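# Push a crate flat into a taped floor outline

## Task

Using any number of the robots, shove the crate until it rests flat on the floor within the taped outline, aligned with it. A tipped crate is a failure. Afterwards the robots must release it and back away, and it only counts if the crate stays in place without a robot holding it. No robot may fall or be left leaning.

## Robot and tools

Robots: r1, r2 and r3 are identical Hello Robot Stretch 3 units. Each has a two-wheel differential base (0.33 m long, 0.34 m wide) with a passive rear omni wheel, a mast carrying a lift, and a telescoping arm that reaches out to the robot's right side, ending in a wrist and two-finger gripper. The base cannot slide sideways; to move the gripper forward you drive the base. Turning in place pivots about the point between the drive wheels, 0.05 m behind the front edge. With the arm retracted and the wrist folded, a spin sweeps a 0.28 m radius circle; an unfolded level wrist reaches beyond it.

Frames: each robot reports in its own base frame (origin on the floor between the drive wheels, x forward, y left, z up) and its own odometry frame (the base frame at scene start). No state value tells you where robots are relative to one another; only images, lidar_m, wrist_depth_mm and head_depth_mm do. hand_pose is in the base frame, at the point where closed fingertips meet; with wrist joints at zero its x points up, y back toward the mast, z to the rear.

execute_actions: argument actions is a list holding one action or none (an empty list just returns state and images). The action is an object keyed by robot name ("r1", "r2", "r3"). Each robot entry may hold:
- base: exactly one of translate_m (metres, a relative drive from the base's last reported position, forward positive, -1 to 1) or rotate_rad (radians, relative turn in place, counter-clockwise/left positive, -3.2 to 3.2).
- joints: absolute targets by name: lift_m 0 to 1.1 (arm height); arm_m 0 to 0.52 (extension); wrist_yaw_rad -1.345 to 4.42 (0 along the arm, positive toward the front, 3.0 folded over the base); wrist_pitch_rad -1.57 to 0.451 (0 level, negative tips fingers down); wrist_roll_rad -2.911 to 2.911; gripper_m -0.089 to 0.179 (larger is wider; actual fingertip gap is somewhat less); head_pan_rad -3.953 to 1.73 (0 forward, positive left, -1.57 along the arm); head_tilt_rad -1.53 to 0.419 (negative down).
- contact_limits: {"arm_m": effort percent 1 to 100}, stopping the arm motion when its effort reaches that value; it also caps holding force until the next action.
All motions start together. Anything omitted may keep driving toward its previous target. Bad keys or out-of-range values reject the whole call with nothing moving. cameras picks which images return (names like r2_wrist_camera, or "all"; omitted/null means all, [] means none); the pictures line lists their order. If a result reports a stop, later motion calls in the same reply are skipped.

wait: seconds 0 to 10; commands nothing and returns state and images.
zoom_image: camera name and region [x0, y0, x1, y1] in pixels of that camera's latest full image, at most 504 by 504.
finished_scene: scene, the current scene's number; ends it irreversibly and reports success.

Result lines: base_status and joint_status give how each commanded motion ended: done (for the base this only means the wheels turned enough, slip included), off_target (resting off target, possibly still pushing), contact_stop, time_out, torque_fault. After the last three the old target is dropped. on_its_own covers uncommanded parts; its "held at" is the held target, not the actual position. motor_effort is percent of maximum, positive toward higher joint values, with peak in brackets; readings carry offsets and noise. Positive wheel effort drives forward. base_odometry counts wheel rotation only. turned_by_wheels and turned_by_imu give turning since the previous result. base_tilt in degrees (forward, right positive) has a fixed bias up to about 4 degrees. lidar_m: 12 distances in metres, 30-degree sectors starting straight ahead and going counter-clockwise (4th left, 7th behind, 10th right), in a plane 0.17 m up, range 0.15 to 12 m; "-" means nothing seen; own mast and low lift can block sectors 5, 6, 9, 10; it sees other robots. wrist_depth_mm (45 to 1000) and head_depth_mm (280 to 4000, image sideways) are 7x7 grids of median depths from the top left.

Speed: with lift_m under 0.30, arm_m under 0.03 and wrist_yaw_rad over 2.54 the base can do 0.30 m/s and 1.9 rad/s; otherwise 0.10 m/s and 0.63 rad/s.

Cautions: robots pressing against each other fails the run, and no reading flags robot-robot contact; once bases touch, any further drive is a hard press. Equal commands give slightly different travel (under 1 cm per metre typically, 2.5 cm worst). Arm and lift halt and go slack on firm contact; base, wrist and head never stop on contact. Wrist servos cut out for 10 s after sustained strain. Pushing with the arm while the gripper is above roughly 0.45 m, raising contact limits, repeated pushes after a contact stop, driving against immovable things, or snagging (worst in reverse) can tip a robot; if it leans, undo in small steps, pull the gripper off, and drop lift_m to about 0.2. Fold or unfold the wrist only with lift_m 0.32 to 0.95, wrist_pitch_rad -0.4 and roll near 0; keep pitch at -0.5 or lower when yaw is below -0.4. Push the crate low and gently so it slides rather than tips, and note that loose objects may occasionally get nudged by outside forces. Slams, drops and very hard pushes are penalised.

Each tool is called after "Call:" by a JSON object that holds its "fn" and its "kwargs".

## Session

Call:
{"fn": "execute_actions", "kwargs": {"actions": [], "cameras": ["r1_nav_camera","r2_nav_camera","r3_nav_camera","r1_head_camera","r2_head_camera","r3_head_camera"]}}

Scene clock: 0.00 s.
r1.base_odometry: x=+0.000 y=+0.000 heading=+0.000 (m, m, rad; r1's odometry frame)
r1.turned_by_wheels: +0.000 (rad since the last result)
r1.turned_by_imu: +0.000 (rad since the last result)
r1.base_tilt: forward=-1.9 right=-0.4 (deg)
r1.lidar_m: 2.65 2.81 2.42 2.42 2.46 2.12 2.13 2.11 1.65 1.65 3.05 2.65
r1.head_depth_mm: 1697 2506 2524 2522 2489 2447 2320 / 1712 2477 2593 2580 2536 2567 2316 / 1696 2477 2681 2674 2630 2651 2284 / 1708 2495 2765 2734 2707 2681 2302 / 1718 2549 2811 2835 2771 2747 2305 / 1716 2526 2921 2857 2884 2831 2303 / 1717 2529 2962 3032 2900 2895 2278
r1.base_status: not commanded
r1.joint_positions: lift_m=+0.430 arm_m=-0.003 wrist_yaw_rad=+2.885 wrist_pitch_rad=-0.508 wrist_roll_rad=+0.017 gripper_m=+0.037 head_pan_rad=-0.001 head_tilt_rad=-0.011
r1.joint_status: not commanded
r1.motor_effort: left_wheel=+1 right_wheel=+0 lift_m=+21 arm_m=+1 wrist_yaw_rad=+0 wrist_pitch_rad=+5 wrist_roll_rad=+0 gripper_m=+0 head_pan_rad=+0 head_tilt_rad=+1 (%)
r1.hand_pose: x=+0.0327 y=+0.0630 z=+0.4232 quat_wxyz=(+0.265, +0.707, +0.087, +0.650) (m; r1's base frame)
r1.wrist_depth_mm: - - - - - - - / - - - - - - - / - - - - - - - / 850 895 866 892 872 849 895 / 734 - 769 726 766 726 738 / 634 - - 654 651 641 643 / 566 559 - 576 550 565 563
r2.base_odometry: x=+0.000 y=+0.000 heading=+0.000 (m, m, rad; r2's odometry frame)
r2.turned_by_wheels: +0.000 (rad since the last result)
r2.turned_by_imu: +0.000 (rad since the last result)
r2.base_tilt: forward=-1.1 right=+1.9 (deg)
r2.lidar_m: 4.11 1.28 0.90 0.85 0.88 1.15 2.80 2.23 4.06 1.17 3.98 2.10
r2.head_depth_mm: 2100 3257 - - - 3499 2333 / 2122 3291 - - - 3468 2333 / 2144 3389 - - - 3353 2312 / 2187 3421 - - - 3397 2307 / 2194 3506 - - - 3344 2286 / 2210 3586 - - - 3279 2256 / 2244 3386 - - - 3194 2204
r2.base_status: not commanded
r2.joint_positions: lift_m=+0.415 arm_m=-0.001 wrist_yaw_rad=+3.090 wrist_pitch_rad=-0.532 wrist_roll_rad=-0.020 gripper_m=+0.037 head_pan_rad=-0.005 head_tilt_rad=+0.009
r2.joint_status: not commanded
r2.motor_effort: left_wheel=+0 right_wheel=+0 lift_m=+34 arm_m=+1 wrist_yaw_rad=+0 wrist_pitch_rad=+5 wrist_roll_rad=+0 gripper_m=+0 head_pan_rad=+0 head_tilt_rad=+2 (%)
r2.hand_pose: x=-0.0104 y=+0.0640 z=+0.4034 quat_wxyz=(+0.202, +0.680, +0.170, +0.684) (m; r2's base frame)
r2.wrist_depth_mm: 807 818 - 870 894 918 954 / 905 928 - 961 - - - / 985 - - - - 967 975 / 923 913 878 836 832 810 793 / 775 758 743 725 716 691 674 / 654 661 649 628 588 587 587 / 575 569 - - 531 525 519
r3.base_odometry: x=+0.000 y=+0.000 heading=+0.000 (m, m, rad; r3's odometry frame)
r3.turned_by_wheels: +0.000 (rad since the last result)
r3.turned_by_imu: +0.000 (rad since the last result)
r3.base_tilt: forward=-0.7 right=+1.3 (deg)
r3.lidar_m: 2.24 1.50 1.47 2.79 2.80 2.49 2.51 3.05 1.52 1.53 2.24 2.22
r3.head_depth_mm: 2049 2078 2115 2109 2105 2139 2117 / 2118 2132 2164 2177 2200 2217 2188 / 2181 2227 2255 2272 2295 2315 2223 / 2249 2321 2345 2378 2368 2375 2201 / 2282 2401 2426 2474 2473 2501 2198 / 2323 2512 2544 2578 2580 2590 2192 / 2336 2618 2661 2696 2710 2718 2158
r3.base_status: not commanded
r3.joint_positions: lift_m=+0.541 arm_m=+0.001 wrist_yaw_rad=+3.074 wrist_pitch_rad=-0.431 wrist_roll_rad=+0.020 gripper_m=+0.037 head_pan_rad=-0.012 head_tilt_rad=+0.005
r3.joint_status: not commanded
r3.motor_effort: left_wheel=+0 right_wheel=+1 lift_m=+29 arm_m=+0 wrist_yaw_rad=+0 wrist_pitch_rad=+5 wrist_roll_rad=+0 gripper_m=-1 head_pan_rad=+0 head_tilt_rad=+2 (%)
r3.hand_pose: x=-0.0062 y=+0.0765 z=+0.5506 quat_wxyz=(+0.176, +0.702, +0.126, +0.679) (m; r3's base frame)
r3.wrist_depth_mm: - - - - - - - / - - - - - - - / - - - - - - - / - - - - - - - / 959 951 935 949 992 974 960 / 826 809 819 821 825 814 820 / 722 715 694 710 703 718 708
pictures: r1_head_camera (sideways: a quarter turn clockwise sets it upright), r1_nav_camera (sideways: a quarter turn counterclockwise sets it upright), r2_head_camera (sideways: a quarter turn clockwise sets it upright), r2_nav_camera (sideways: a quarter turn counterclockwise sets it upright), r3_head_camera (sideways: a quarter turn clockwise sets it upright), r3_nav_camera (sideways: a quarter turn counterclockwise sets it upright)
Images, in order (width x height): r1_head_camera 896x504, r1_nav_camera 672x504, r2_head_camera 896x504, r2_nav_camera 672x504, r3_head_camera 896x504, r3_nav_camera 672x504.

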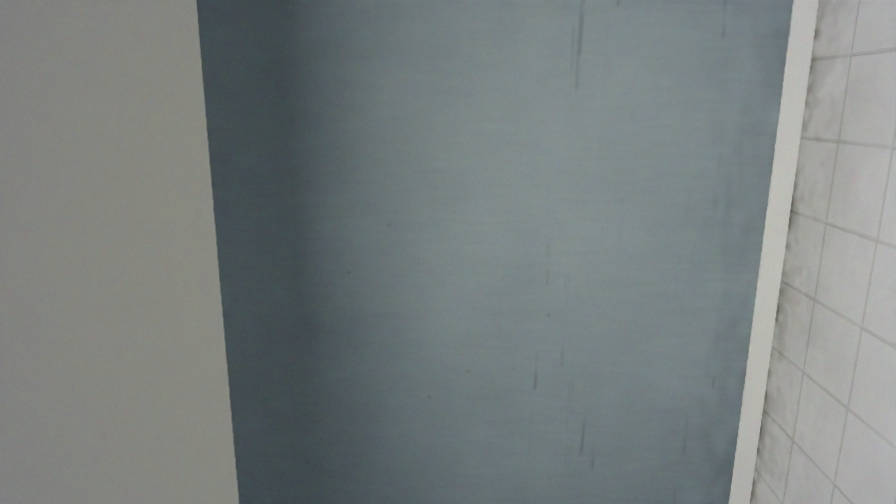

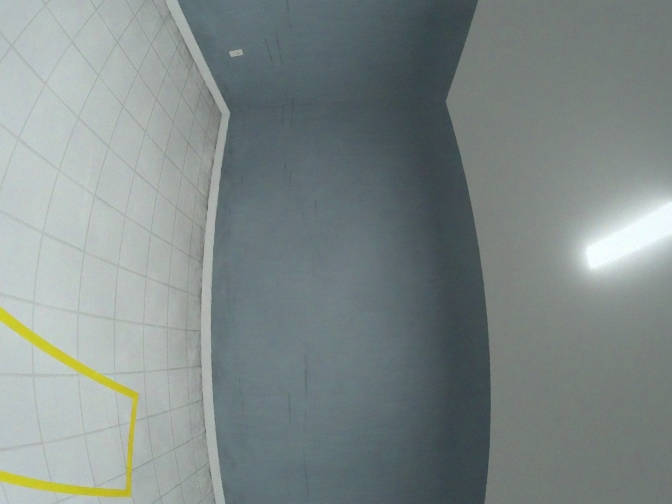

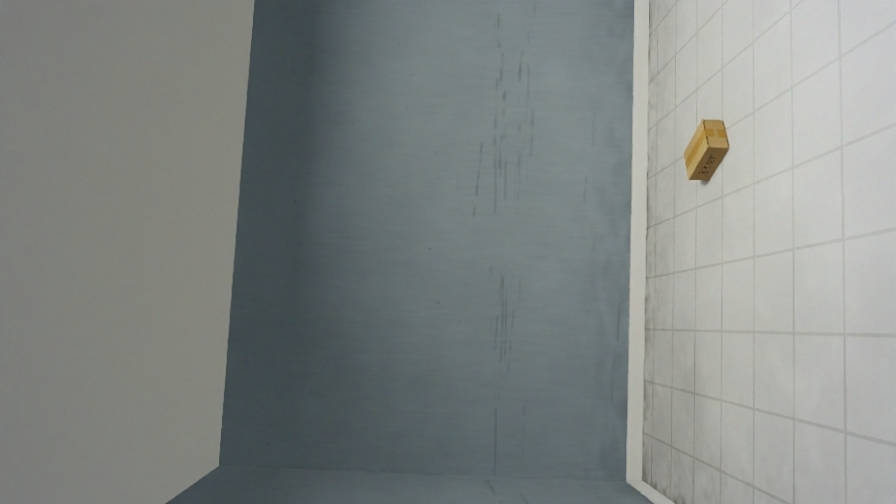

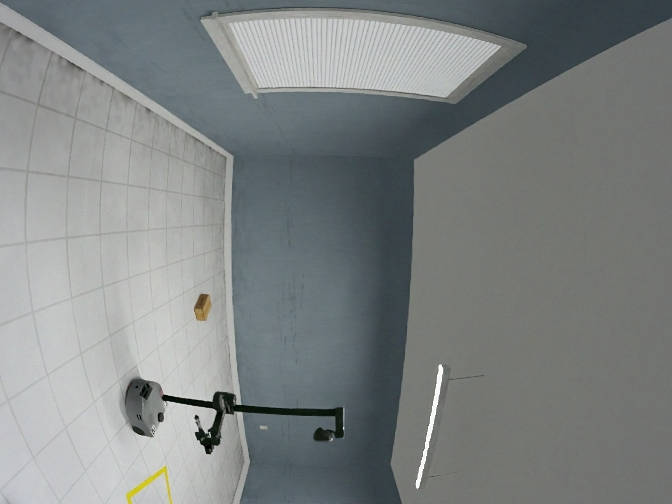

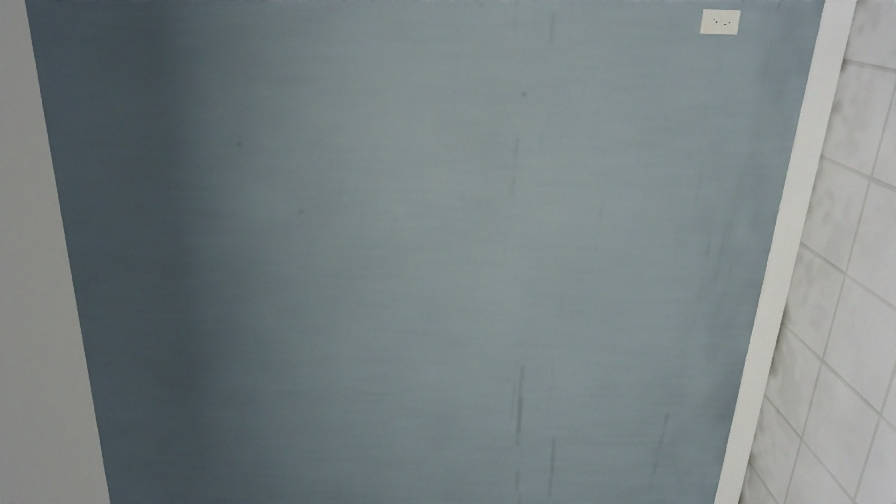

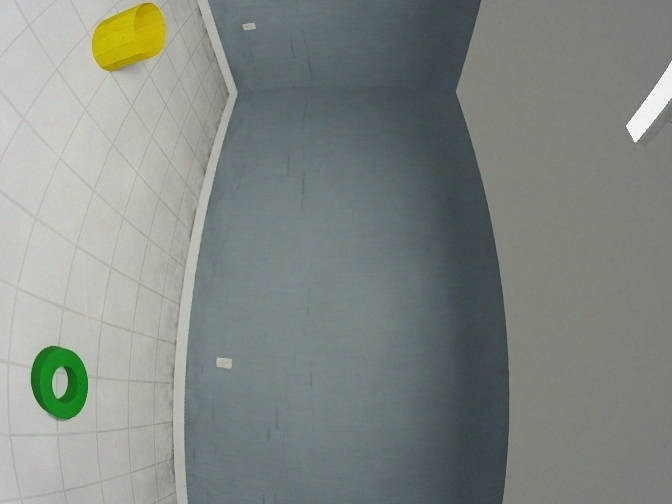

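Crate is to the right of each. Stow and look.

Call:
{"fn": "execute_actions", "kwargs": {"actions": [{"r1":{"joints":{"lift_m":0.27,"wrist_yaw_rad":3.0,"wrist_pitch_rad":-0.4,"head_pan_rad":-1.5,"head_tilt_rad":-0.7}},"r2":{"joints":{"lift_m":0.27,"wrist_yaw_rad":3.0,"wrist_pitch_rad":-0.4,"head_pan_rad":-1.4,"head_tilt_rad":-0.7}},"r3":{"joints":{"lift_m":0.27,"wrist_yaw_rad":3.0,"wrist_pitch_rad":-0.4,"head_pan_rad":-1.8,"head_tilt_rad":-0.7}}}], "cameras": ["r1_nav_camera","r2_nav_camera","r3_nav_camera","r1_head_camera","r2_head_camera","r3_head_camera"]}}

Scene clock: 5.77 s.
r1.base_odometry: x=+0.000 y=+0.000 heading=+0.000 (m, m, rad; r1's odometry frame)
r1.turned_by_wheels: +0.000 (rad since the last result)
r1.turned_by_imu: +0.002 (rad since the last result)
r1.base_tilt: forward=-2.0 right=-0.4 (deg)
r1.lidar_m: 2.65 2.80 2.43 2.43 2.47 2.13 2.13 2.11 1.65 1.65 3.07 2.64
r1.head_depth_mm: - - 3106 2050 1709 1405 1198 / - - 3097 1927 1716 1417 1186 / - - 2154 1983 1725 1402 1189 / - - 2144 2034 1708 1396 1184 / - - 2994 2103 1692 1388 1179 / - - 2963 2159 1693 1384 1168 / 3813 3888 2983 2148 1675 1378 1173
r1.base_status: not commanded
r1.joint_positions: lift_m=+0.270 arm_m=-0.003 wrist_yaw_rad=+2.998 wrist_pitch_rad=-0.420 wrist_roll_rad=+0.017 gripper_m=+0.037 head_pan_rad=-1.493 head_tilt_rad=-0.691
r1.joint_status: all done
r1.motor_effort: left_wheel=+0(0) right_wheel=+0(0) lift_m=+19(21) arm_m=+1(0) wrist_yaw_rad=+2(3) wrist_pitch_rad=+8(5) wrist_roll_rad=+0(0) gripper_m=+0(0) head_pan_rad=-2(32) head_tilt_rad=-3(32) (%)
r1.hand_pose: x=+0.0107 y=+0.0795 z=+0.2823 quat_wxyz=(+0.198, +0.706, +0.096, +0.673) (m; r1's base frame)
r1.wrist_depth_mm: - - - - - - - / - - - - - - - / 915 - 927 940 917 942 940 / 715 - 691 718 724 736 726 / 582 592 612 584 611 587 588 / 497 495 - 512 516 497 501 / 445 - - - 420 437 432
r2.base_odometry: x=+0.000 y=+0.000 heading=+0.000 (m, m, rad; r2's odometry frame)
r2.turned_by_wheels: +0.000 (rad since the last result)
r2.turned_by_imu: -0.001 (rad since the last result)
r2.base_tilt: forward=-1.2 right=+1.7 (deg)
r2.lidar_m: 4.12 1.28 0.90 0.86 0.88 1.16 2.80 2.24 4.06 1.17 3.95 2.11
r2.head_depth_mm: 3438 3555 2540 2036 1661 1417 1226 / 3461 3478 1852 1533 1652 1402 1219 / 3473 3376 1755 1536 1625 1395 1211 / 3570 3327 2353 1669 1613 1392 1205 / 3595 3290 2449 1948 1603 1380 1201 / 3649 3228 2378 1917 1589 1375 1188 / 3809 3208 2367 1901 1579 1355 1179
r2.base_status: not commanded
r2.joint_positions: lift_m=+0.271 arm_m=-0.001 wrist_yaw_rad=+3.002 wrist_pitch_rad=-0.421 wrist_roll_rad=-0.020 gripper_m=+0.037 head_pan_rad=-1.393 head_tilt_rad=-0.691
r2.joint_status: all done
r2.motor_effort: left_wheel=+0(0) right_wheel=+0(1) lift_m=+15(31) arm_m=+0(0) wrist_yaw_rad=-2(2) wrist_pitch_rad=+7(9) wrist_roll_rad=+0(0) gripper_m=-1(0) head_pan_rad=-3(40) head_tilt_rad=-5(36) (%)
r2.hand_pose: x=+0.0099 y=+0.0774 z=+0.2827 quat_wxyz=(+0.195, +0.693, +0.101, +0.687) (m; r2's base frame)
r2.wrist_depth_mm: 748 - 809 859 917 945 - / 808 - 901 908 989 983 - / 881 902 949 982 940 901 870 / 819 792 758 757 713 701 675 / 654 635 - 602 604 570 547 / 532 531 - - 479 477 468 / 463 - - - 425 419 405
r3.base_odometry: x=+0.000 y=+0.000 heading=+0.000 (m, m, rad; r3's odometry frame)
r3.turned_by_wheels: +0.000 (rad since the last result)
r3.turned_by_imu: +0.000 (rad since the last result)
r3.base_tilt: forward=-0.7 right=+1.2 (deg)
r3.lidar_m: 2.24 1.50 1.47 2.80 2.79 2.50 2.51 3.04 1.52 1.52 2.24 2.23
r3.head_depth_mm: - 3078 1748 1845 1571 1353 1191 / - 3058 1771 1848 1584 1367 1187 / - 3069 1779 1885 1581 1354 1199 / - 3128 2365 1915 1580 1361 1192 / - 3114 2337 1888 1591 1360 1196 / - 3076 2344 1883 1594 1363 1198 / - 3153 2349 1899 1594 1367 1198
r3.base_status: not commanded
r3.joint_positions: lift_m=+0.270 arm_m=+0.001 wrist_yaw_rad=+3.002 wrist_pitch_rad=-0.421 wrist_roll_rad=+0.020 gripper_m=+0.037 head_pan_rad=-1.793 head_tilt_rad=-0.691
r3.joint_status: all done
r3.motor_effort: left_wheel=+1(0) right_wheel=+1(1) lift_m=+24(24) arm_m=+0(0) wrist_yaw_rad=-1(3) wrist_pitch_rad=+7(7) wrist_roll_rad=+0(0) gripper_m=-1(1) head_pan_rad=-5(56) head_tilt_rad=-6(47) (%)
r3.hand_pose: x=+0.0099 y=+0.0760 z=+0.2822 quat_wxyz=(+0.197, +0.706, +0.098, +0.673) (m; r3's base frame)
r3.wrist_depth_mm: - - - - - - - / - - - - - - - / 866 885 903 904 933 895 905 / 687 687 706 698 701 705 709 / 569 582 - 576 598 576 584 / 481 518 - - 479 473 488 / - - - - 417 422 419
pictures: r1_head_camera (sideways: a quarter turn clockwise sets it upright), r1_nav_camera (sideways: a quarter turn counterclockwise sets it upright), r2_head_camera (sideways: a quarter turn clockwise sets it upright), r2_nav_camera (sideways: a quarter turn counterclockwise sets it upright), r3_head_camera (sideways: a quarter turn clockwise sets it upright), r3_nav_camera (sideways: a quarter turn counterclockwise sets it upright)
Images, in order (width x height): r1_head_camera 896x504, r1_nav_camera 672x504, r2_head_camera 896x504, r2_nav_camera 672x504, r3_head_camera 896x504, r3_nav_camera 672x504.

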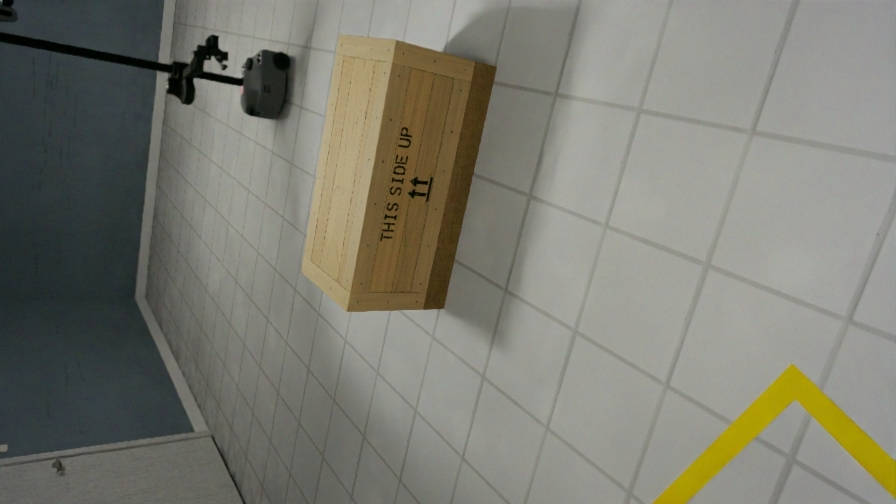

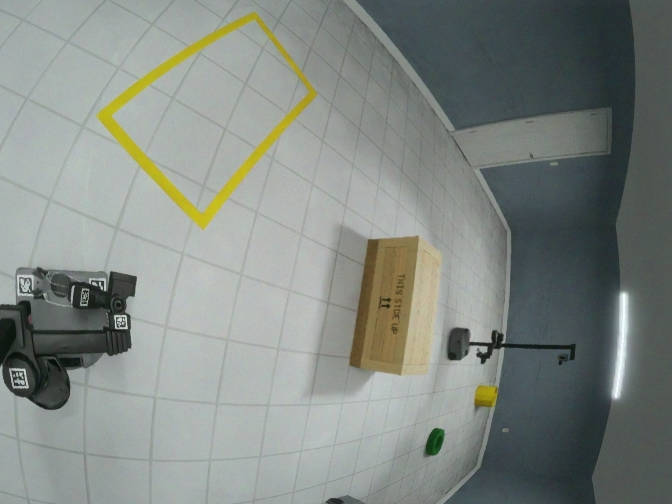

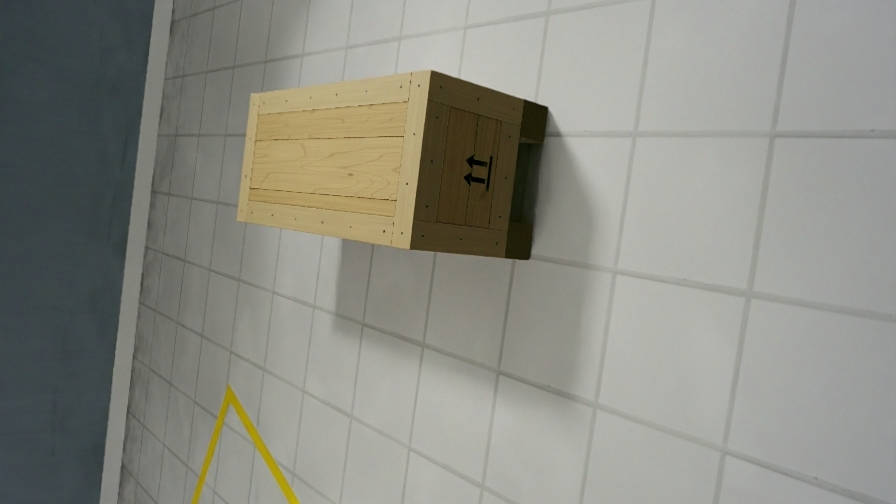

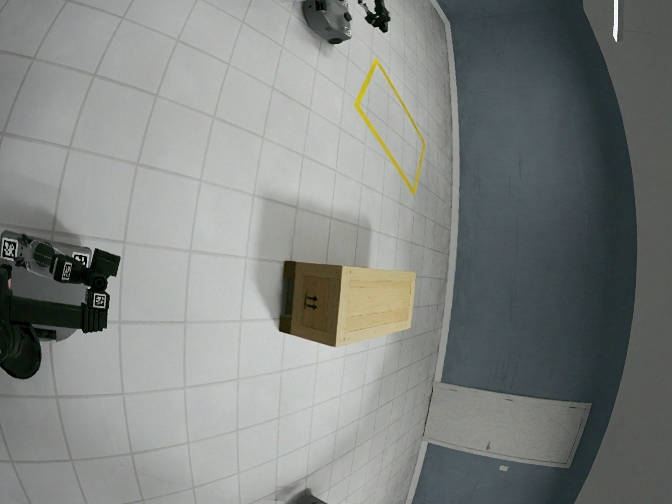

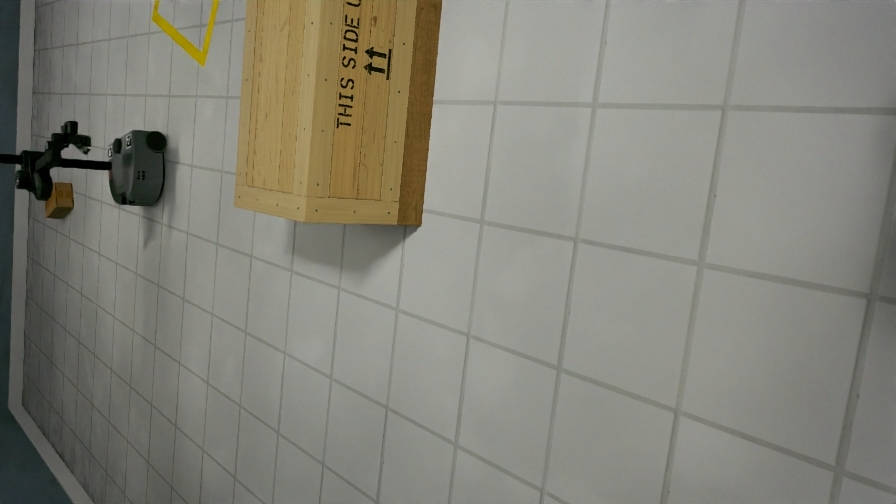

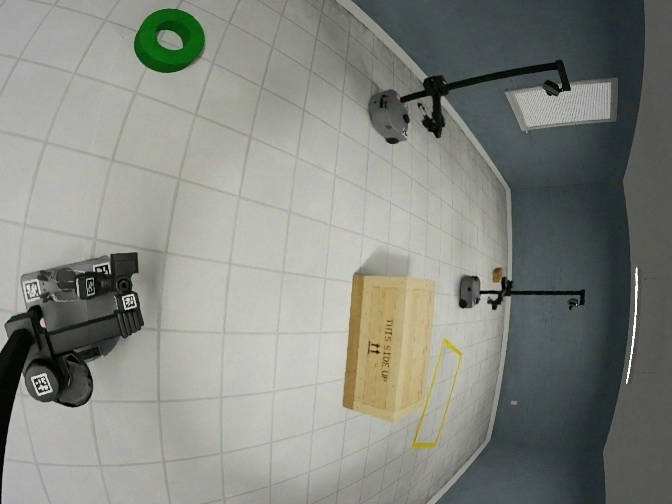

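Call:
{"fn": "execute_actions", "kwargs": {"actions": [{"r1":{"base":{"translate_m":-0.4},"joints":{"head_pan_rad":-0.6,"head_tilt_rad":-0.7}},"r2":{"base":{"rotate_rad":0.85},"joints":{"head_pan_rad":-3.14,"head_tilt_rad":-0.99}},"r3":{"base":{"rotate_rad":1.4},"joints":{"head_pan_rad":-3.14,"head_tilt_rad":-0.99}}}], "cameras": []}}

Call:
{"fn": "execute_actions", "kwargs": {"actions": [{"r2":{"base":{"translate_m":-0.75}},"r3":{"base":{"translate_m":-1.0}}}], "cameras": ["r1_head_camera","r2_nav_camera","r3_nav_camera"]}}

Scene clock: 35.20 s.
r1.base_odometry: x=-0.400 y=+0.000 heading=+0.000 (m, m, rad; r1's odometry frame)
r1.turned_by_wheels: +0.000 (rad since the last result)
r1.turned_by_imu: +0.001 (rad since the last result)
r1.base_tilt: forward=-1.9 right=-0.6 (deg)
r1.lidar_m: 3.04 2.92 2.53 2.53 2.01 1.74 1.74 2.02 1.82 1.58 1.78 3.04
r1.head_depth_mm: 3137 3474 3106 2222 1726 1413 1192 / 2976 3382 3093 2238 1717 1415 1183 / 2848 3157 3061 2182 1726 1399 1185 / 2705 3111 3021 2185 1699 1395 1183 / 2669 2996 3048 2162 1698 1393 1181 / 2558 2858 2967 2171 1689 1388 1177 / 2470 2756 2946 2163 1687 1377 1171
r1.base_status: done
r1.joint_positions: lift_m=+0.270 arm_m=-0.003 wrist_yaw_rad=+2.999 wrist_pitch_rad=-0.420 wrist_roll_rad=+0.017 gripper_m=+0.037 head_pan_rad=-0.607 head_tilt_rad=-0.692
r1.joint_status: all done
r1.motor_effort: left_wheel=+1(6) right_wheel=+0(7) lift_m=+19(19) arm_m=+0(0) wrist_yaw_rad=+1(2) wrist_pitch_rad=+8(8) wrist_roll_rad=+0(0) gripper_m=+0(1) head_pan_rad=+3(33) head_tilt_rad=-4(5) (%)
r1.hand_pose: x=+0.0106 y=+0.0796 z=+0.2824 quat_wxyz=(+0.197, +0.706, +0.096, +0.673) (m; r1's base frame)
r1.wrist_depth_mm: - - - - - - - / - - - - - - - / 908 - 932 902 929 931 960 / 719 - 738 718 733 711 716 / 588 583 614 589 613 592 602 / 493 495 - 515 512 497 500 / 449 - - - 426 432 435
r2.base_odometry: x=+0.000 y=+0.000 heading=+0.850 (m, m, rad; r2's odometry frame)
r2.turned_by_wheels: +0.850 (rad since the last result)
r2.turned_by_imu: +0.859 (rad since the last result)
r2.base_tilt: forward=-1.3 right=+1.9 (deg)
r2.lidar_m: 0.99 0.86 0.85 0.99 1.74 3.21 2.25 1.17 1.17 4.52 1.81 1.70
r2.head_depth_mm: 2418 2033 1763 1546 1387 1281 1120 / 2266 2003 1743 1548 1387 1246 1110 / 2124 1992 1726 1527 1368 1294 - / 2248 1974 1702 1518 1363 - - / 2249 1947 1698 1512 1355 1260 - / 2243 1924 1676 1496 1337 1239 - / 2218 1919 1672 1472 1327 1214 1116
r2.base_status: done
r2.joint_positions: lift_m=+0.271 arm_m=-0.001 wrist_yaw_rad=+3.002 wrist_pitch_rad=-0.421 wrist_roll_rad=-0.020 gripper_m=+0.037 head_pan_rad=-3.133 head_tilt_rad=-0.978
r2.joint_status: all done
r2.motor_effort: left_wheel=-3(13) right_wheel=+2(9) lift_m=+15(15) arm_m=+0(0) wrist_yaw_rad=-1(2) wrist_pitch_rad=+8(8) wrist_roll_rad=+0(0) gripper_m=+0(0) head_pan_rad=-3(40) head_tilt_rad=-4(26) (%)
r2.hand_pose: x=+0.0100 y=+0.0774 z=+0.2827 quat_wxyz=(+0.195, +0.693, +0.101, +0.687) (m; r2's base frame)
r2.wrist_depth_mm: - - - - 906 760 675 / - - - - 953 826 707 / - - - 995 932 845 729 / 825 783 765 747 721 695 682 / 637 627 - 604 591 574 560 / 539 533 - - 476 485 471 / 460 - - - 422 414 411
r3.base_odometry: x=+0.000 y=+0.000 heading=+1.400 (m, m, rad; r3's odometry frame)
r3.turned_by_wheels: +1.400 (rad since the last result)
r3.turned_by_imu: +1.373 (rad since the last result)
r3.base_tilt: forward=-0.7 right=+1.2 (deg)
r3.lidar_m: 2.78 3.05 2.50 2.50 2.76 1.53 1.52 2.17 2.25 2.22 2.45 1.47
r3.head_depth_mm: 1562 1737 1642 1473 1332 1212 1090 / 1571 1765 1653 1481 1331 1264 - / 1644 1807 1660 1490 1341 - - / 2194 1894 1660 1494 1342 1257 - / 2182 1897 1664 1483 1347 1244 - / 2214 1912 1666 1491 1354 1232 1140 / 2223 1909 1669 1504 1346 1236 1132
r3.base_status: done
r3.joint_positions: lift_m=+0.270 arm_m=+0.001 wrist_yaw_rad=+3.002 wrist_pitch_rad=-0.421 wrist_roll_rad=+0.020 gripper_m=+0.037 head_pan_rad=-3.133 head_tilt_rad=-0.978
r3.joint_status: all done
r3.motor_effort: left_wheel=-1(8) right_wheel=+4(15) lift_m=+23(24) arm_m=+0(0) wrist_yaw_rad=-1(2) wrist_pitch_rad=+7(7) wrist_roll_rad=+0(1) gripper_m=+0(1) head_pan_rad=-5(54) head_tilt_rad=-8(36) (%)
r3.hand_pose: x=+0.0100 y=+0.0760 z=+0.2822 quat_wxyz=(+0.197, +0.706, +0.098, +0.673) (m; r3's base frame)
r3.wrist_depth_mm: - - - - - - - / - - - - - - - / 867 864 893 895 910 885 914 / 679 697 706 686 706 699 702 / 575 576 - 586 588 578 573 / 480 517 - - 480 491 488 / - - - - 416 426 420
pictures: none
No camera images: the call's "cameras" was empty. Leave "cameras" out to get every camera's image.

Scene clock: 40.13 s.
r1.base_odometry: x=-0.400 y=+0.000 heading=+0.000 (m, m, rad; r1's odometry frame)
r1.turned_by_wheels: +0.000 (rad since the last result)
r1.turned_by_imu: +0.001 (rad since the last result)
r1.base_tilt: forward=-1.9 right=-0.4 (deg)
r1.lidar_m: 3.03 2.93 2.53 2.54 2.01 1.74 1.74 2.01 2.15 1.57 1.78 3.04
r1.head_depth_mm: 3128 3576 3073 2213 1723 1408 1193 / 2982 3405 3097 2222 1717 1407 1189 / 2911 3256 3083 2203 1705 1402 1191 / 2764 3115 3081 2180 1694 1398 1175 / 2626 2963 3012 2171 1703 1388 1181 / 2583 2894 2963 2177 1691 1390 1179 / 2466 2766 2959 2150 1684 1379 1171
r1.base_status: not commanded
r1.joint_positions: lift_m=+0.270 arm_m=-0.003 wrist_yaw_rad=+2.999 wrist_pitch_rad=-0.420 wrist_roll_rad=+0.017 gripper_m=+0.037 head_pan_rad=-0.607 head_tilt_rad=-0.692
r1.joint_status: not commanded
r1.motor_effort: left_wheel=+1(1) right_wheel=+0(0) lift_m=+19(19) arm_m=+0(0) wrist_yaw_rad=+1(1) wrist_pitch_rad=+8(8) wrist_roll_rad=+0(0) gripper_m=+0(0) head_pan_rad=+3(3) head_tilt_rad=-3(3) (%)
r1.hand_pose: x=+0.0106 y=+0.0796 z=+0.2824 quat_wxyz=(+0.197, +0.706, +0.096, +0.673) (m; r1's base frame)
r1.wrist_depth_mm: - - - - - - - / - - - - - - - / 901 - 931 924 942 937 932 / 720 - 715 710 717 723 720 / 585 590 613 586 613 582 582 / 500 499 - 512 511 496 497 / 444 - - - 422 434 432
r2.base_odometry: x=-0.495 y=-0.563 heading=+0.850 (m, m, rad; r2's odometry frame)
r2.turned_by_wheels: +0.000 (rad since the last result)
r2.turned_by_imu: -0.001 (rad since the last result)
r2.base_tilt: forward=-1.0 right=+1.8 (deg)
r2.lidar_m: 1.60 1.39 1.39 1.61 2.83 2.64 3.86 0.71 0.69 0.75 2.14 2.76
r2.head_depth_mm: 2392 2026 1758 1548 1393 1278 1126 / 2355 2018 1746 1538 1383 1252 1115 / 2319 1998 1739 1520 1372 1293 - / 2301 1954 1711 1508 1361 - - / 2288 1945 1708 1476 1354 1260 - / 2270 1919 1678 1100 1290 1236 - / 2226 1891 1656 1240 1217 1210 1119
r2.base_status: done
r2.joint_positions: lift_m=+0.271 arm_m=-0.001 wrist_yaw_rad=+3.001 wrist_pitch_rad=-0.421 wrist_roll_rad=-0.020 gripper_m=+0.037 head_pan_rad=-3.133 head_tilt_rad=-0.978
r2.joint_status: not commanded
r2.motor_effort: left_wheel=-3(15) right_wheel=+2(3) lift_m=+15(15) arm_m=+0(0) wrist_yaw_rad=-1(1) wrist_pitch_rad=+8(8) wrist_roll_rad=+0(0) gripper_m=+0(0) head_pan_rad=-3(4) head_tilt_rad=-5(6) (%)
r2.hand_pose: x=+0.0101 y=+0.0775 z=+0.2827 quat_wxyz=(+0.195, +0.693, +0.101, +0.687) (m; r2's base frame)
r2.wrist_depth_mm: - - - - - - - / - - - - - - - / 938 964 - 970 949 889 871 / 839 788 771 744 723 696 677 / 648 629 - 606 599 567 555 / 541 534 - - 479 481 467 / 464 - - - 425 415 408
r3.base_odometry: x=-0.170 y=-0.985 heading=+1.400 (m, m, rad; r3's odometry frame)
r3.turned_by_wheels: +0.000 (rad since the last result)
r3.turned_by_imu: -0.004 (rad since the last result)
r3.base_tilt: forward=-0.7 right=+1.3 (deg)
r3.lidar_m: 3.74 3.31 2.68 2.68 0.68 0.54 0.54 2.57 0.72 2.07 2.27 2.37
r3.head_depth_mm: 2156 1861 1161 1039 1260 1213 1093 / 2211 1885 1167 1058 1279 1270 - / 2173 1882 1639 1104 1303 - - / 2180 1889 1659 1488 1339 1254 - / 2194 1899 1667 1494 1347 1247 - / 2213 1891 1670 1484 1349 1223 1140 / 2213 1890 1697 1487 1331 1199 1131
r3.base_status: done
r3.joint_positions: lift_m=+0.270 arm_m=+0.001 wrist_yaw_rad=+3.001 wrist_pitch_rad=-0.421 wrist_roll_rad=+0.020 gripper_m=+0.037 head_pan_rad=-3.133 head_tilt_rad=-0.979
r3.joint_status: not commanded
r3.motor_effort: left_wheel=-1(9) right_wheel=+4(8) lift_m=+23(25) arm_m=+0(0) wrist_yaw_rad=-1(1) wrist_pitch_rad=+7(7) wrist_roll_rad=+0(0) gripper_m=+0(1) head_pan_rad=-5(5) head_tilt_rad=-7(8) (%)
r3.hand_pose: x=+0.0101 y=+0.0761 z=+0.2823 quat_wxyz=(+0.197, +0.706, +0.097, +0.673) (m; r3's base frame)
r3.wrist_depth_mm: 629 - - - - - - / 628 796 - - - - - / 640 804 889 915 892 895 880 / 627 688 702 702 708 701 695 / 575 565 - 571 600 574 576 / 485 513 - - 478 486 487 / - - - - 422 418 424
pictures: r1_head_camera (sideways: a quarter turn clockwise sets it upright), r2_nav_camera (sideways: a quarter turn counterclockwise sets it upright), r3_nav_camera (sideways: a quarter turn counterclockwise sets it upright)
Images, in order (width x height): r1_head_camera 896x504, r2_nav_camera 672x504, r3_nav_camera 672x504.

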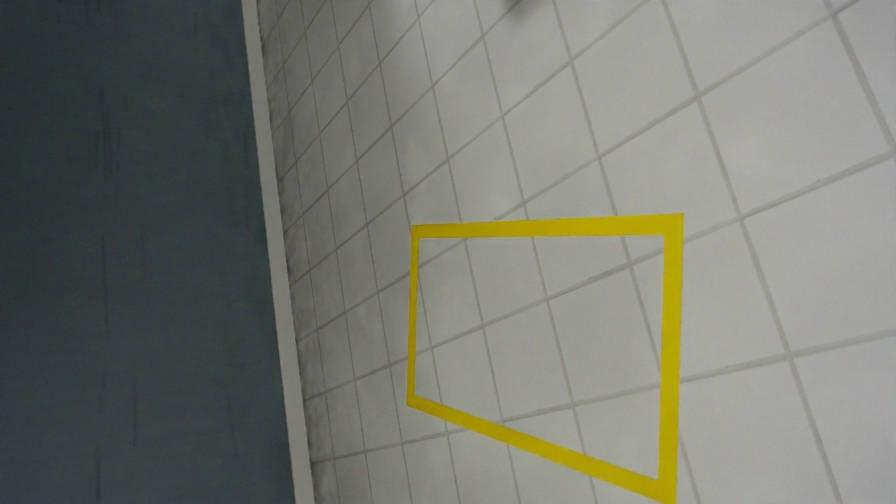

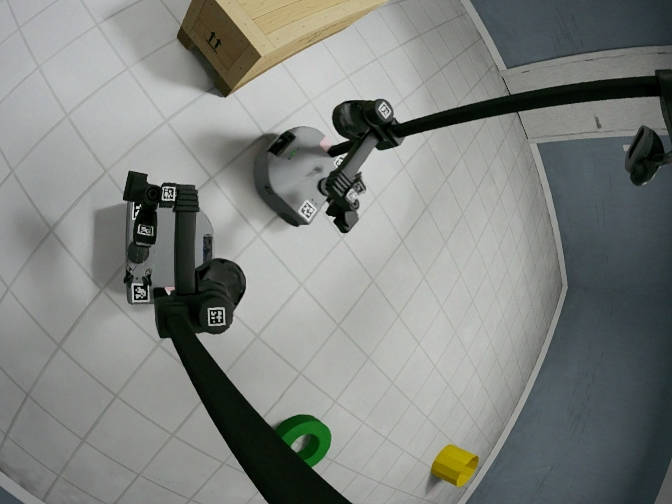

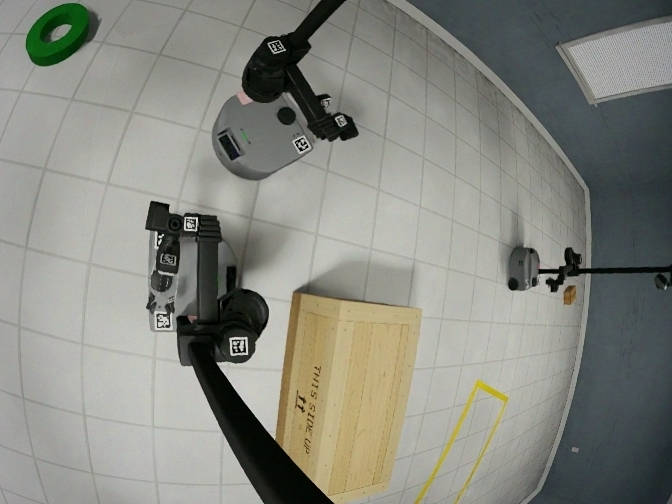

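Call:
{"fn": "execute_actions", "kwargs": {"actions": [{"r3":{"base":{"rotate_rad":-0.3}},"r2":{"base":{"rotate_rad":-0.15}}}], "cameras": []}}

Call:
{"fn": "execute_actions", "kwargs": {"actions": [{"r3":{"base":{"translate_m":-0.245}},"r2":{"base":{"translate_m":-0.25}}}], "cameras": []}}

Call:
{"fn": "execute_actions", "kwargs": {"actions": [{"r3":{"base":{"translate_m":-0.3}},"r2":{"base":{"translate_m":-0.45}}}], "cameras": ["r2_nav_camera","r3_nav_camera"]}}

Scene clock: 44.83 s.
r1.base_odometry: x=-0.400 y=+0.000 heading=+0.000 (m, m, rad; r1's odometry frame)
r1.turned_by_wheels: +0.000 (rad since the last result)
r1.turned_by_imu: +0.001 (rad since the last result)
r1.base_tilt: forward=-2.0 right=-0.3 (deg)
r1.lidar_m: 3.05 2.93 2.53 2.53 2.01 1.74 1.74 2.02 2.15 1.58 1.78 3.04
r1.head_depth_mm: 3097 3579 3105 2225 1717 1416 1196 / 2977 3401 3042 2186 1727 1400 1193 / 2875 3175 3101 2199 1704 1399 1183 / 2785 3089 3032 2184 1716 1396 1184 / 2652 2970 3018 2143 1685 1391 1183 / 2590 2856 2976 2151 1692 1383 1175 / 2486 2763 2936 2166 1694 1377 1169
r1.base_status: not commanded
r1.joint_positions: lift_m=+0.270 arm_m=-0.003 wrist_yaw_rad=+2.999 wrist_pitch_rad=-0.420 wrist_roll_rad=+0.017 gripper_m=+0.037 head_pan_rad=-0.607 head_tilt_rad=-0.692
r1.joint_status: not commanded
r1.motor_effort: left_wheel=+1(0) right_wheel=+0(0) lift_m=+19(19) arm_m=+1(0) wrist_yaw_rad=+1(1) wrist_pitch_rad=+8(8) wrist_roll_rad=+0(0) gripper_m=+1(1) head_pan_rad=+3(3) head_tilt_rad=-3(4) (%)
r1.hand_pose: x=+0.0106 y=+0.0796 z=+0.2824 quat_wxyz=(+0.197, +0.706, +0.096, +0.673) (m; r1's base frame)
r1.wrist_depth_mm: - - - - - - - / - - - - - - - / 924 - 929 933 923 911 921 / 708 - 724 710 723 724 714 / 587 589 599 589 608 591 584 / 491 496 - 506 515 494 494 / 451 - - - 428 436 434
r2.base_odometry: x=-0.495 y=-0.563 heading=+0.700 (m, m, rad; r2's odometry frame)
r2.turned_by_wheels: -0.150 (rad since the last result)
r2.turned_by_imu: -0.153 (rad since the last result)
r2.base_tilt: forward=-1.2 right=+1.8 (deg)
r2.lidar_m: 1.76 1.41 1.39 1.50 2.25 2.64 4.31 0.71 0.69 0.70 2.15 2.25
r2.head_depth_mm: 2398 2028 1766 1550 1400 1279 1122 / 2369 2002 1746 1540 1381 1256 1117 / 2320 1986 1730 1531 1373 1294 - / 2299 1939 1705 1517 1363 - - / 2285 1936 1683 1496 1349 1266 - / 2228 1922 1674 1496 1326 1239 - / 2229 1901 1670 1123 1238 1216 1115
r2.base_status: done
r2.joint_positions: lift_m=+0.271 arm_m=-0.001 wrist_yaw_rad=+3.001 wrist_pitch_rad=-0.421 wrist_roll_rad=-0.020 gripper_m=+0.037 head_pan_rad=-3.133 head_tilt_rad=-0.978
r2.joint_status: not commanded
r2.motor_effort: left_wheel=+2(12) right_wheel=-2(6) lift_m=+15(15) arm_m=+0(0) wrist_yaw_rad=-1(1) wrist_pitch_rad=+7(8) wrist_roll_rad=+0(0) gripper_m=+0(0) head_pan_rad=-3(3) head_tilt_rad=-4(5) (%)
r2.hand_pose: x=+0.0101 y=+0.0775 z=+0.2827 quat_wxyz=(+0.195, +0.693, +0.101, +0.687) (m; r2's base frame)
r2.wrist_depth_mm: - - - - - - - / - - - - - - - / 966 - - 977 921 905 872 / 818 799 759 751 716 690 675 / 655 633 - 606 596 566 558 / 526 524 - - 477 482 473 / 463 - - - 424 413 407
r3.base_odometry: x=-0.170 y=-0.985 heading=+1.100 (m, m, rad; r3's odometry frame)
r3.turned_by_wheels: -0.300 (rad since the last result)
r3.turned_by_imu: -0.295 (rad since the last result)
r3.base_tilt: forward=-0.8 right=+1.2 (deg)
r3.lidar_m: 2.37 3.77 2.89 2.67 0.92 0.59 0.54 2.44 0.72 0.72 2.09 2.59
r3.head_depth_mm: 2157 1861 1163 1088 1311 1211 1085 / 2177 1889 1172 1089 1318 1263 - / 2196 1877 1168 1078 1317 - - / 2206 1890 1166 1080 1299 1252 - / 2213 1894 1611 1461 1338 1239 - / 2172 1902 1685 1492 1347 1225 1143 / 2146 1914 1672 1499 1356 1234 1129
r3.base_status: done
r3.joint_positions: lift_m=+0.270 arm_m=+0.001 wrist_yaw_rad=+3.001 wrist_pitch_rad=-0.421 wrist_roll_rad=+0.020 gripper_m=+0.037 head_pan_rad=-3.134 head_tilt_rad=-0.979
r3.joint_status: not commanded
r3.motor_effort: left_wheel=+3(9) right_wheel=-1(8) lift_m=+24(24) arm_m=+0(0) wrist_yaw_rad=-1(1) wrist_pitch_rad=+7(7) wrist_roll_rad=+0(0) gripper_m=+0(0) head_pan_rad=-4(4) head_tilt_rad=-7(8) (%)
r3.hand_pose: x=+0.0101 y=+0.0761 z=+0.2823 quat_wxyz=(+0.197, +0.706, +0.097, +0.673) (m; r3's base frame)
r3.wrist_depth_mm: - - - - - - - / - - - - - - - / 896 908 913 924 900 898 913 / 696 707 712 699 688 698 696 / 564 574 - 577 591 567 573 / 481 525 - - 483 491 484 / - - - - 422 422 421
pictures: none
No camera images: the call's "cameras" was empty. Leave "cameras" out to get every camera's image.

Scene clock: 47.53 s.
r1.base_odometry: x=-0.400 y=+0.000 heading=+0.000 (m, m, rad; r1's odometry frame)
r1.turned_by_wheels: +0.000 (rad since the last result)
r1.turned_by_imu: +0.001 (rad since the last result)
r1.base_tilt: forward=-1.9 right=-0.4 (deg)
r1.lidar_m: 3.04 2.92 2.54 2.53 2.01 1.73 1.74 2.01 2.33 1.58 1.78 3.04
r1.head_depth_mm: 3077 3612 3114 2201 1719 1411 1197 / 2963 3446 3090 2223 1708 1400 1192 / 2849 3256 3066 2179 1706 1401 1192 / 2762 3080 3064 2172 1702 1399 1186 / 2653 2962 3031 2161 1692 1391 1181 / 2558 2884 3001 2167 1687 1381 1178 / 2481 2760 2972 2150 1683 1377 1170
r1.base_status: not commanded
r1.joint_positions: lift_m=+0.270 arm_m=-0.003 wrist_yaw_rad=+2.999 wrist_pitch_rad=-0.420 wrist_roll_rad=+0.017 gripper_m=+0.037 head_pan_rad=-0.607 head_tilt_rad=-0.692
r1.joint_status: not commanded
r1.motor_effort: left_wheel=+0(0) right_wheel=+0(0) lift_m=+19(18) arm_m=+1(1) wrist_yaw_rad=+1(2) wrist_pitch_rad=+8(8) wrist_roll_rad=+0(0) gripper_m=+0(1) head_pan_rad=+3(3) head_tilt_rad=-3(3) (%)
r1.hand_pose: x=+0.0106 y=+0.0796 z=+0.2824 quat_wxyz=(+0.197, +0.706, +0.096, +0.673) (m; r1's base frame)
r1.wrist_depth_mm: - - - - - - - / - - - - - - - / 917 - 909 955 929 891 929 / 707 - 716 721 724 721 739 / 586 591 608 586 597 589 592 / 492 498 - 511 511 498 507 / 452 - - - 421 433 437
r2.base_odometry: x=-0.686 y=-0.724 heading=+0.700 (m, m, rad; r2's odometry frame)
r2.turned_by_wheels: +0.000 (rad since the last result)
r2.turned_by_imu: +0.000 (rad since the last result)
r2.base_tilt: forward=-1.0 right=+1.9 (deg)
r2.lidar_m: 1.96 1.55 1.54 1.66 2.51 2.43 4.09 3.20 0.55 0.66 0.80 2.32
r2.head_depth_mm: 2390 2027 1751 1553 1393 1274 1122 / 2337 2011 1740 1528 1386 1258 1113 / 2355 1986 1726 1532 1380 1290 - / 2293 1948 1703 1520 1360 - - / 2251 1943 1679 1503 1359 1266 - / 2237 1921 1685 1495 1345 1228 - / 2221 1889 1650 1481 1337 1215 1109
r2.base_status: done
r2.joint_positions: lift_m=+0.271 arm_m=-0.001 wrist_yaw_rad=+3.001 wrist_pitch_rad=-0.421 wrist_roll_rad=-0.020 gripper_m=+0.037 head_pan_rad=-3.133 head_tilt_rad=-0.979
r2.joint_status: not commanded
r2.motor_effort: left_wheel=+2(9) right_wheel=-1(6) lift_m=+15(15) arm_m=+0(0) wrist_yaw_rad=+0(1) wrist_pitch_rad=+8(8) wrist_roll_rad=+0(0) gripper_m=+0(1) head_pan_rad=-4(3) head_tilt_rad=-5(5) (%)
r2.hand_pose: x=+0.0101 y=+0.0775 z=+0.2828 quat_wxyz=(+0.195, +0.693, +0.101, +0.687) (m; r2's base frame)
r2.wrist_depth_mm: - - - - - - - / - - - - - - - / 977 889 1000 970 939 907 867 / 803 787 761 744 725 705 687 / 646 623 - 601 593 567 552 / 538 525 - - 475 484 472 / 462 - - - 421 422 405
r3.base_odometry: x=-0.281 y=-1.204 heading=+1.100 (m, m, rad; r3's odometry frame)
r3.turned_by_wheels: +0.000 (rad since the last result)
r3.turned_by_imu: -0.001 (rad since the last result)
r3.base_tilt: forward=-0.7 right=+1.2 (deg)
r3.lidar_m: 2.61 4.02 2.86 2.64 0.51 0.33 0.29 0.30 2.30 2.11 0.55 2.63
r3.head_depth_mm: 2159 1874 1649 1041 962 1203 1091 / 2184 1891 1658 1045 953 1116 - / 2169 1891 1660 1048 957 - - / 2201 1885 1653 1043 947 1093 - / 2195 1902 1662 1085 1292 1237 - / 2167 1904 1670 1492 1345 1227 1142 / 2036 1917 1667 1500 1348 1233 1128
r3.base_status: done
r3.joint_positions: lift_m=+0.270 arm_m=+0.001 wrist_yaw_rad=+3.001 wrist_pitch_rad=-0.421 wrist_roll_rad=+0.020 gripper_m=+0.037 head_pan_rad=-3.134 head_tilt_rad=-0.979
r3.joint_status: not commanded
r3.motor_effort: left_wheel=+2(8) right_wheel=-1(11) lift_m=+24(24) arm_m=+0(0) wrist_yaw_rad=-1(1) wrist_pitch_rad=+7(7) wrist_roll_rad=+0(0) gripper_m=-1(0) head_pan_rad=-4(4) head_tilt_rad=-8(8) (%)
r3.hand_pose: x=+0.0101 y=+0.0761 z=+0.2823 quat_wxyz=(+0.197, +0.706, +0.097, +0.673) (m; r3's base frame)
r3.wrist_depth_mm: 546 - - - - - - / 530 - - - - - - / 498 756 895 917 933 919 893 / 478 670 704 705 712 705 699 / 467 567 - 579 594 566 574 / 437 516 - - 496 491 489 / - - - - 417 416 420
pictures: none
No camera images: the call's "cameras" was empty. Leave "cameras" out to get every camera's image.

Scene clock: 50.77 s.
r1.base_odometry: x=-0.400 y=+0.000 heading=+0.000 (m, m, rad; r1's odometry frame)
r1.turned_by_wheels: +0.000 (rad since the last result)
r1.turned_by_imu: +0.001 (rad since the last result)
r1.base_tilt: forward=-1.9 right=-0.4 (deg)
r1.lidar_m: 3.05 2.93 2.53 2.53 2.01 1.74 1.74 2.02 2.83 1.57 1.78 3.04
r1.head_depth_mm: 3110 3562 3089 2191 1719 1411 1194 / 2995 3429 3085 2193 1719 1407 1188 / 2881 3256 3042 2206 1696 1400 1191 / 2741 3084 3010 2179 1706 1395 1180 / 2686 2967 3016 2155 1702 1384 1182 / 2563 2824 2967 2131 1669 1384 1176 / 2477 2746 2938 2145 1669 1387 1177
r1.base_status: not commanded
r1.joint_positions: lift_m=+0.270 arm_m=-0.003 wrist_yaw_rad=+2.999 wrist_pitch_rad=-0.420 wrist_roll_rad=+0.017 gripper_m=+0.037 head_pan_rad=-0.607 head_tilt_rad=-0.692
r1.joint_status: not commanded
r1.motor_effort: left_wheel=+0(1) right_wheel=+0(0) lift_m=+19(18) arm_m=+1(0) wrist_yaw_rad=+0(2) wrist_pitch_rad=+8(8) wrist_roll_rad=+0(0) gripper_m=+0(1) head_pan_rad=+2(3) head_tilt_rad=-3(3) (%)
r1.hand_pose: x=+0.0106 y=+0.0796 z=+0.2824 quat_wxyz=(+0.197, +0.706, +0.096, +0.673) (m; r1's base frame)
r1.wrist_depth_mm: - - - - - - - / - - - - - - - / 912 - 946 942 929 915 942 / 717 - 714 732 721 717 733 / 584 596 623 591 609 587 583 / 493 492 - 511 517 492 500 / 453 - - - 420 436 432
r2.base_odometry: x=-1.030 y=-1.014 heading=+0.700 (m, m, rad; r2's odometry frame)
r2.turned_by_wheels: +0.000 (rad since the last result)
r2.turned_by_imu: -0.001 (rad since the last result)
r2.base_tilt: forward=-1.2 right=+1.9 (deg)
r2.lidar_m: 2.30 1.83 1.81 1.96 2.13 2.08 3.73 2.96 2.91 0.74 0.59 2.68
r2.head_depth_mm: 2386 2033 1755 1556 1388 1280 1116 / 2357 1998 1749 1552 1381 1248 1118 / 2334 1995 1722 1533 1379 1299 - / 2316 1968 1704 1515 1363 - - / 2263 1927 1685 1509 1355 1265 - / 2234 1939 1675 1488 1344 1230 - / 2203 1906 1668 1490 1326 1214 1116
r2.base_status: done
r2.joint_positions: lift_m=+0.271 arm_m=-0.001 wrist_yaw_rad=+3.001 wrist_pitch_rad=-0.421 wrist_roll_rad=-0.020 gripper_m=+0.037 head_pan_rad=-3.133 head_tilt_rad=-0.979
r2.joint_status: not commanded
r2.motor_effort: left_wheel=+2(9) right_wheel=-2(7) lift_m=+15(15) arm_m=+0(0) wrist_yaw_rad=-1(1) wrist_pitch_rad=+8(8) wrist_roll_rad=+0(0) gripper_m=+0(0) head_pan_rad=-3(4) head_tilt_rad=-5(5) (%)
r2.hand_pose: x=+0.0101 y=+0.0775 z=+0.2828 quat_wxyz=(+0.195, +0.693, +0.101, +0.687) (m; r2's base frame)
r2.wrist_depth_mm: - - - - - - - / - - - - - - - / - - 835 899 912 911 880 / 822 799 776 736 718 706 675 / 650 624 - 598 599 568 556 / 537 535 - - 479 484 471 / 461 - - - 424 416 409
r3.base_odometry: x=-0.417 y=-1.471 heading=+1.099 (m, m, rad; r3's odometry frame)
r3.turned_by_wheels: -0.001 (rad since the last result)
r3.turned_by_imu: +0.162 (rad since the last result)
r3.base_tilt: forward=-0.7 right=+1.3 (deg)
r3.lidar_m: 2.65 3.58 2.65 2.59 0.39 0.29 0.28 0.29 2.23 2.16 2.25 0.59
r3.head_depth_mm: 2150 1860 1650 1041 940 1154 1088 / 2164 1882 1665 1044 938 903 - / 2200 1887 1657 1045 943 - - / 2185 1883 1654 1046 944 1032 - / 2052 1881 1655 1490 1313 1233 - / 2066 1901 1678 1486 1339 1226 1140 / 2216 1901 1679 1500 1344 1228 1131
r3.base_status: translate_m off_target (by the wheels' count: -0.2995 of -0.3000)
r3.joint_positions: lift_m=+0.270 arm_m=+0.001 wrist_yaw_rad=+3.001 wrist_pitch_rad=-0.420 wrist_roll_rad=+0.020 gripper_m=+0.037 head_pan_rad=-3.135 head_tilt_rad=-0.981
r3.joint_status: not commanded
r3.on_its_own: left_wheel is at rest, and its effort (-73) is outside its rest range (-18 to +18); right_wheel is at rest, and its effort (-76) is outside its rest range (-18 to +18)
r3.motor_effort: left_wheel=-73(83) right_wheel=-76(89) lift_m=+26(27) arm_m=+0(0) wrist_yaw_rad=-1(3) wrist_pitch_rad=+7(7) wrist_roll_rad=+0(0) gripper_m=+0(0) head_pan_rad=-3(5) head_tilt_rad=-5(8) (%)
r3.hand_pose: x=+0.0102 y=+0.0762 z=+0.2824 quat_wxyz=(+0.197, +0.707, +0.097, +0.673) (m; r3's base frame)
r3.wrist_depth_mm: 377 - - - - - - / 369 498 - - - - - / 366 502 903 924 886 906 905 / 361 507 700 713 711 702 704 / 360 532 - 573 595 568 569 / 348 498 - - 483 489 489 / - - - - 424 420 422
pictures: r2_nav_camera (sideways: a quarter turn counterclockwise sets it upright), r3_nav_camera (sideways: a quarter turn counterclockwise sets it upright)
Images, in order (width x height): r2_nav_camera 672x504, r3_nav_camera 672x504.

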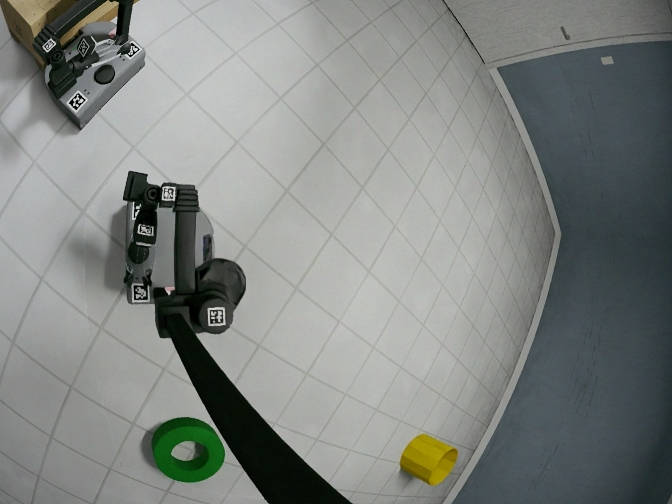

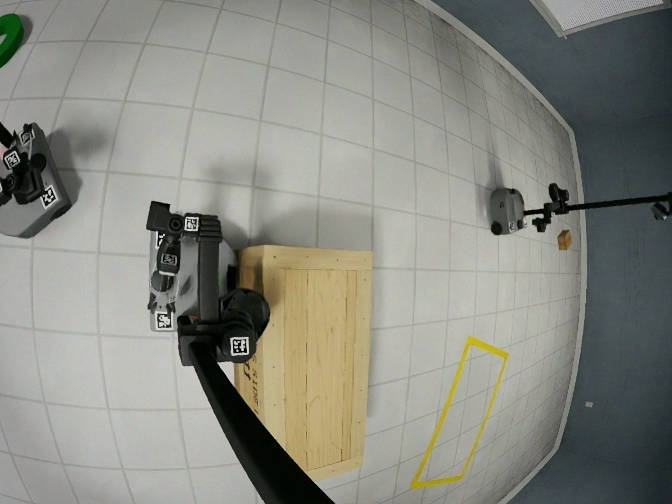

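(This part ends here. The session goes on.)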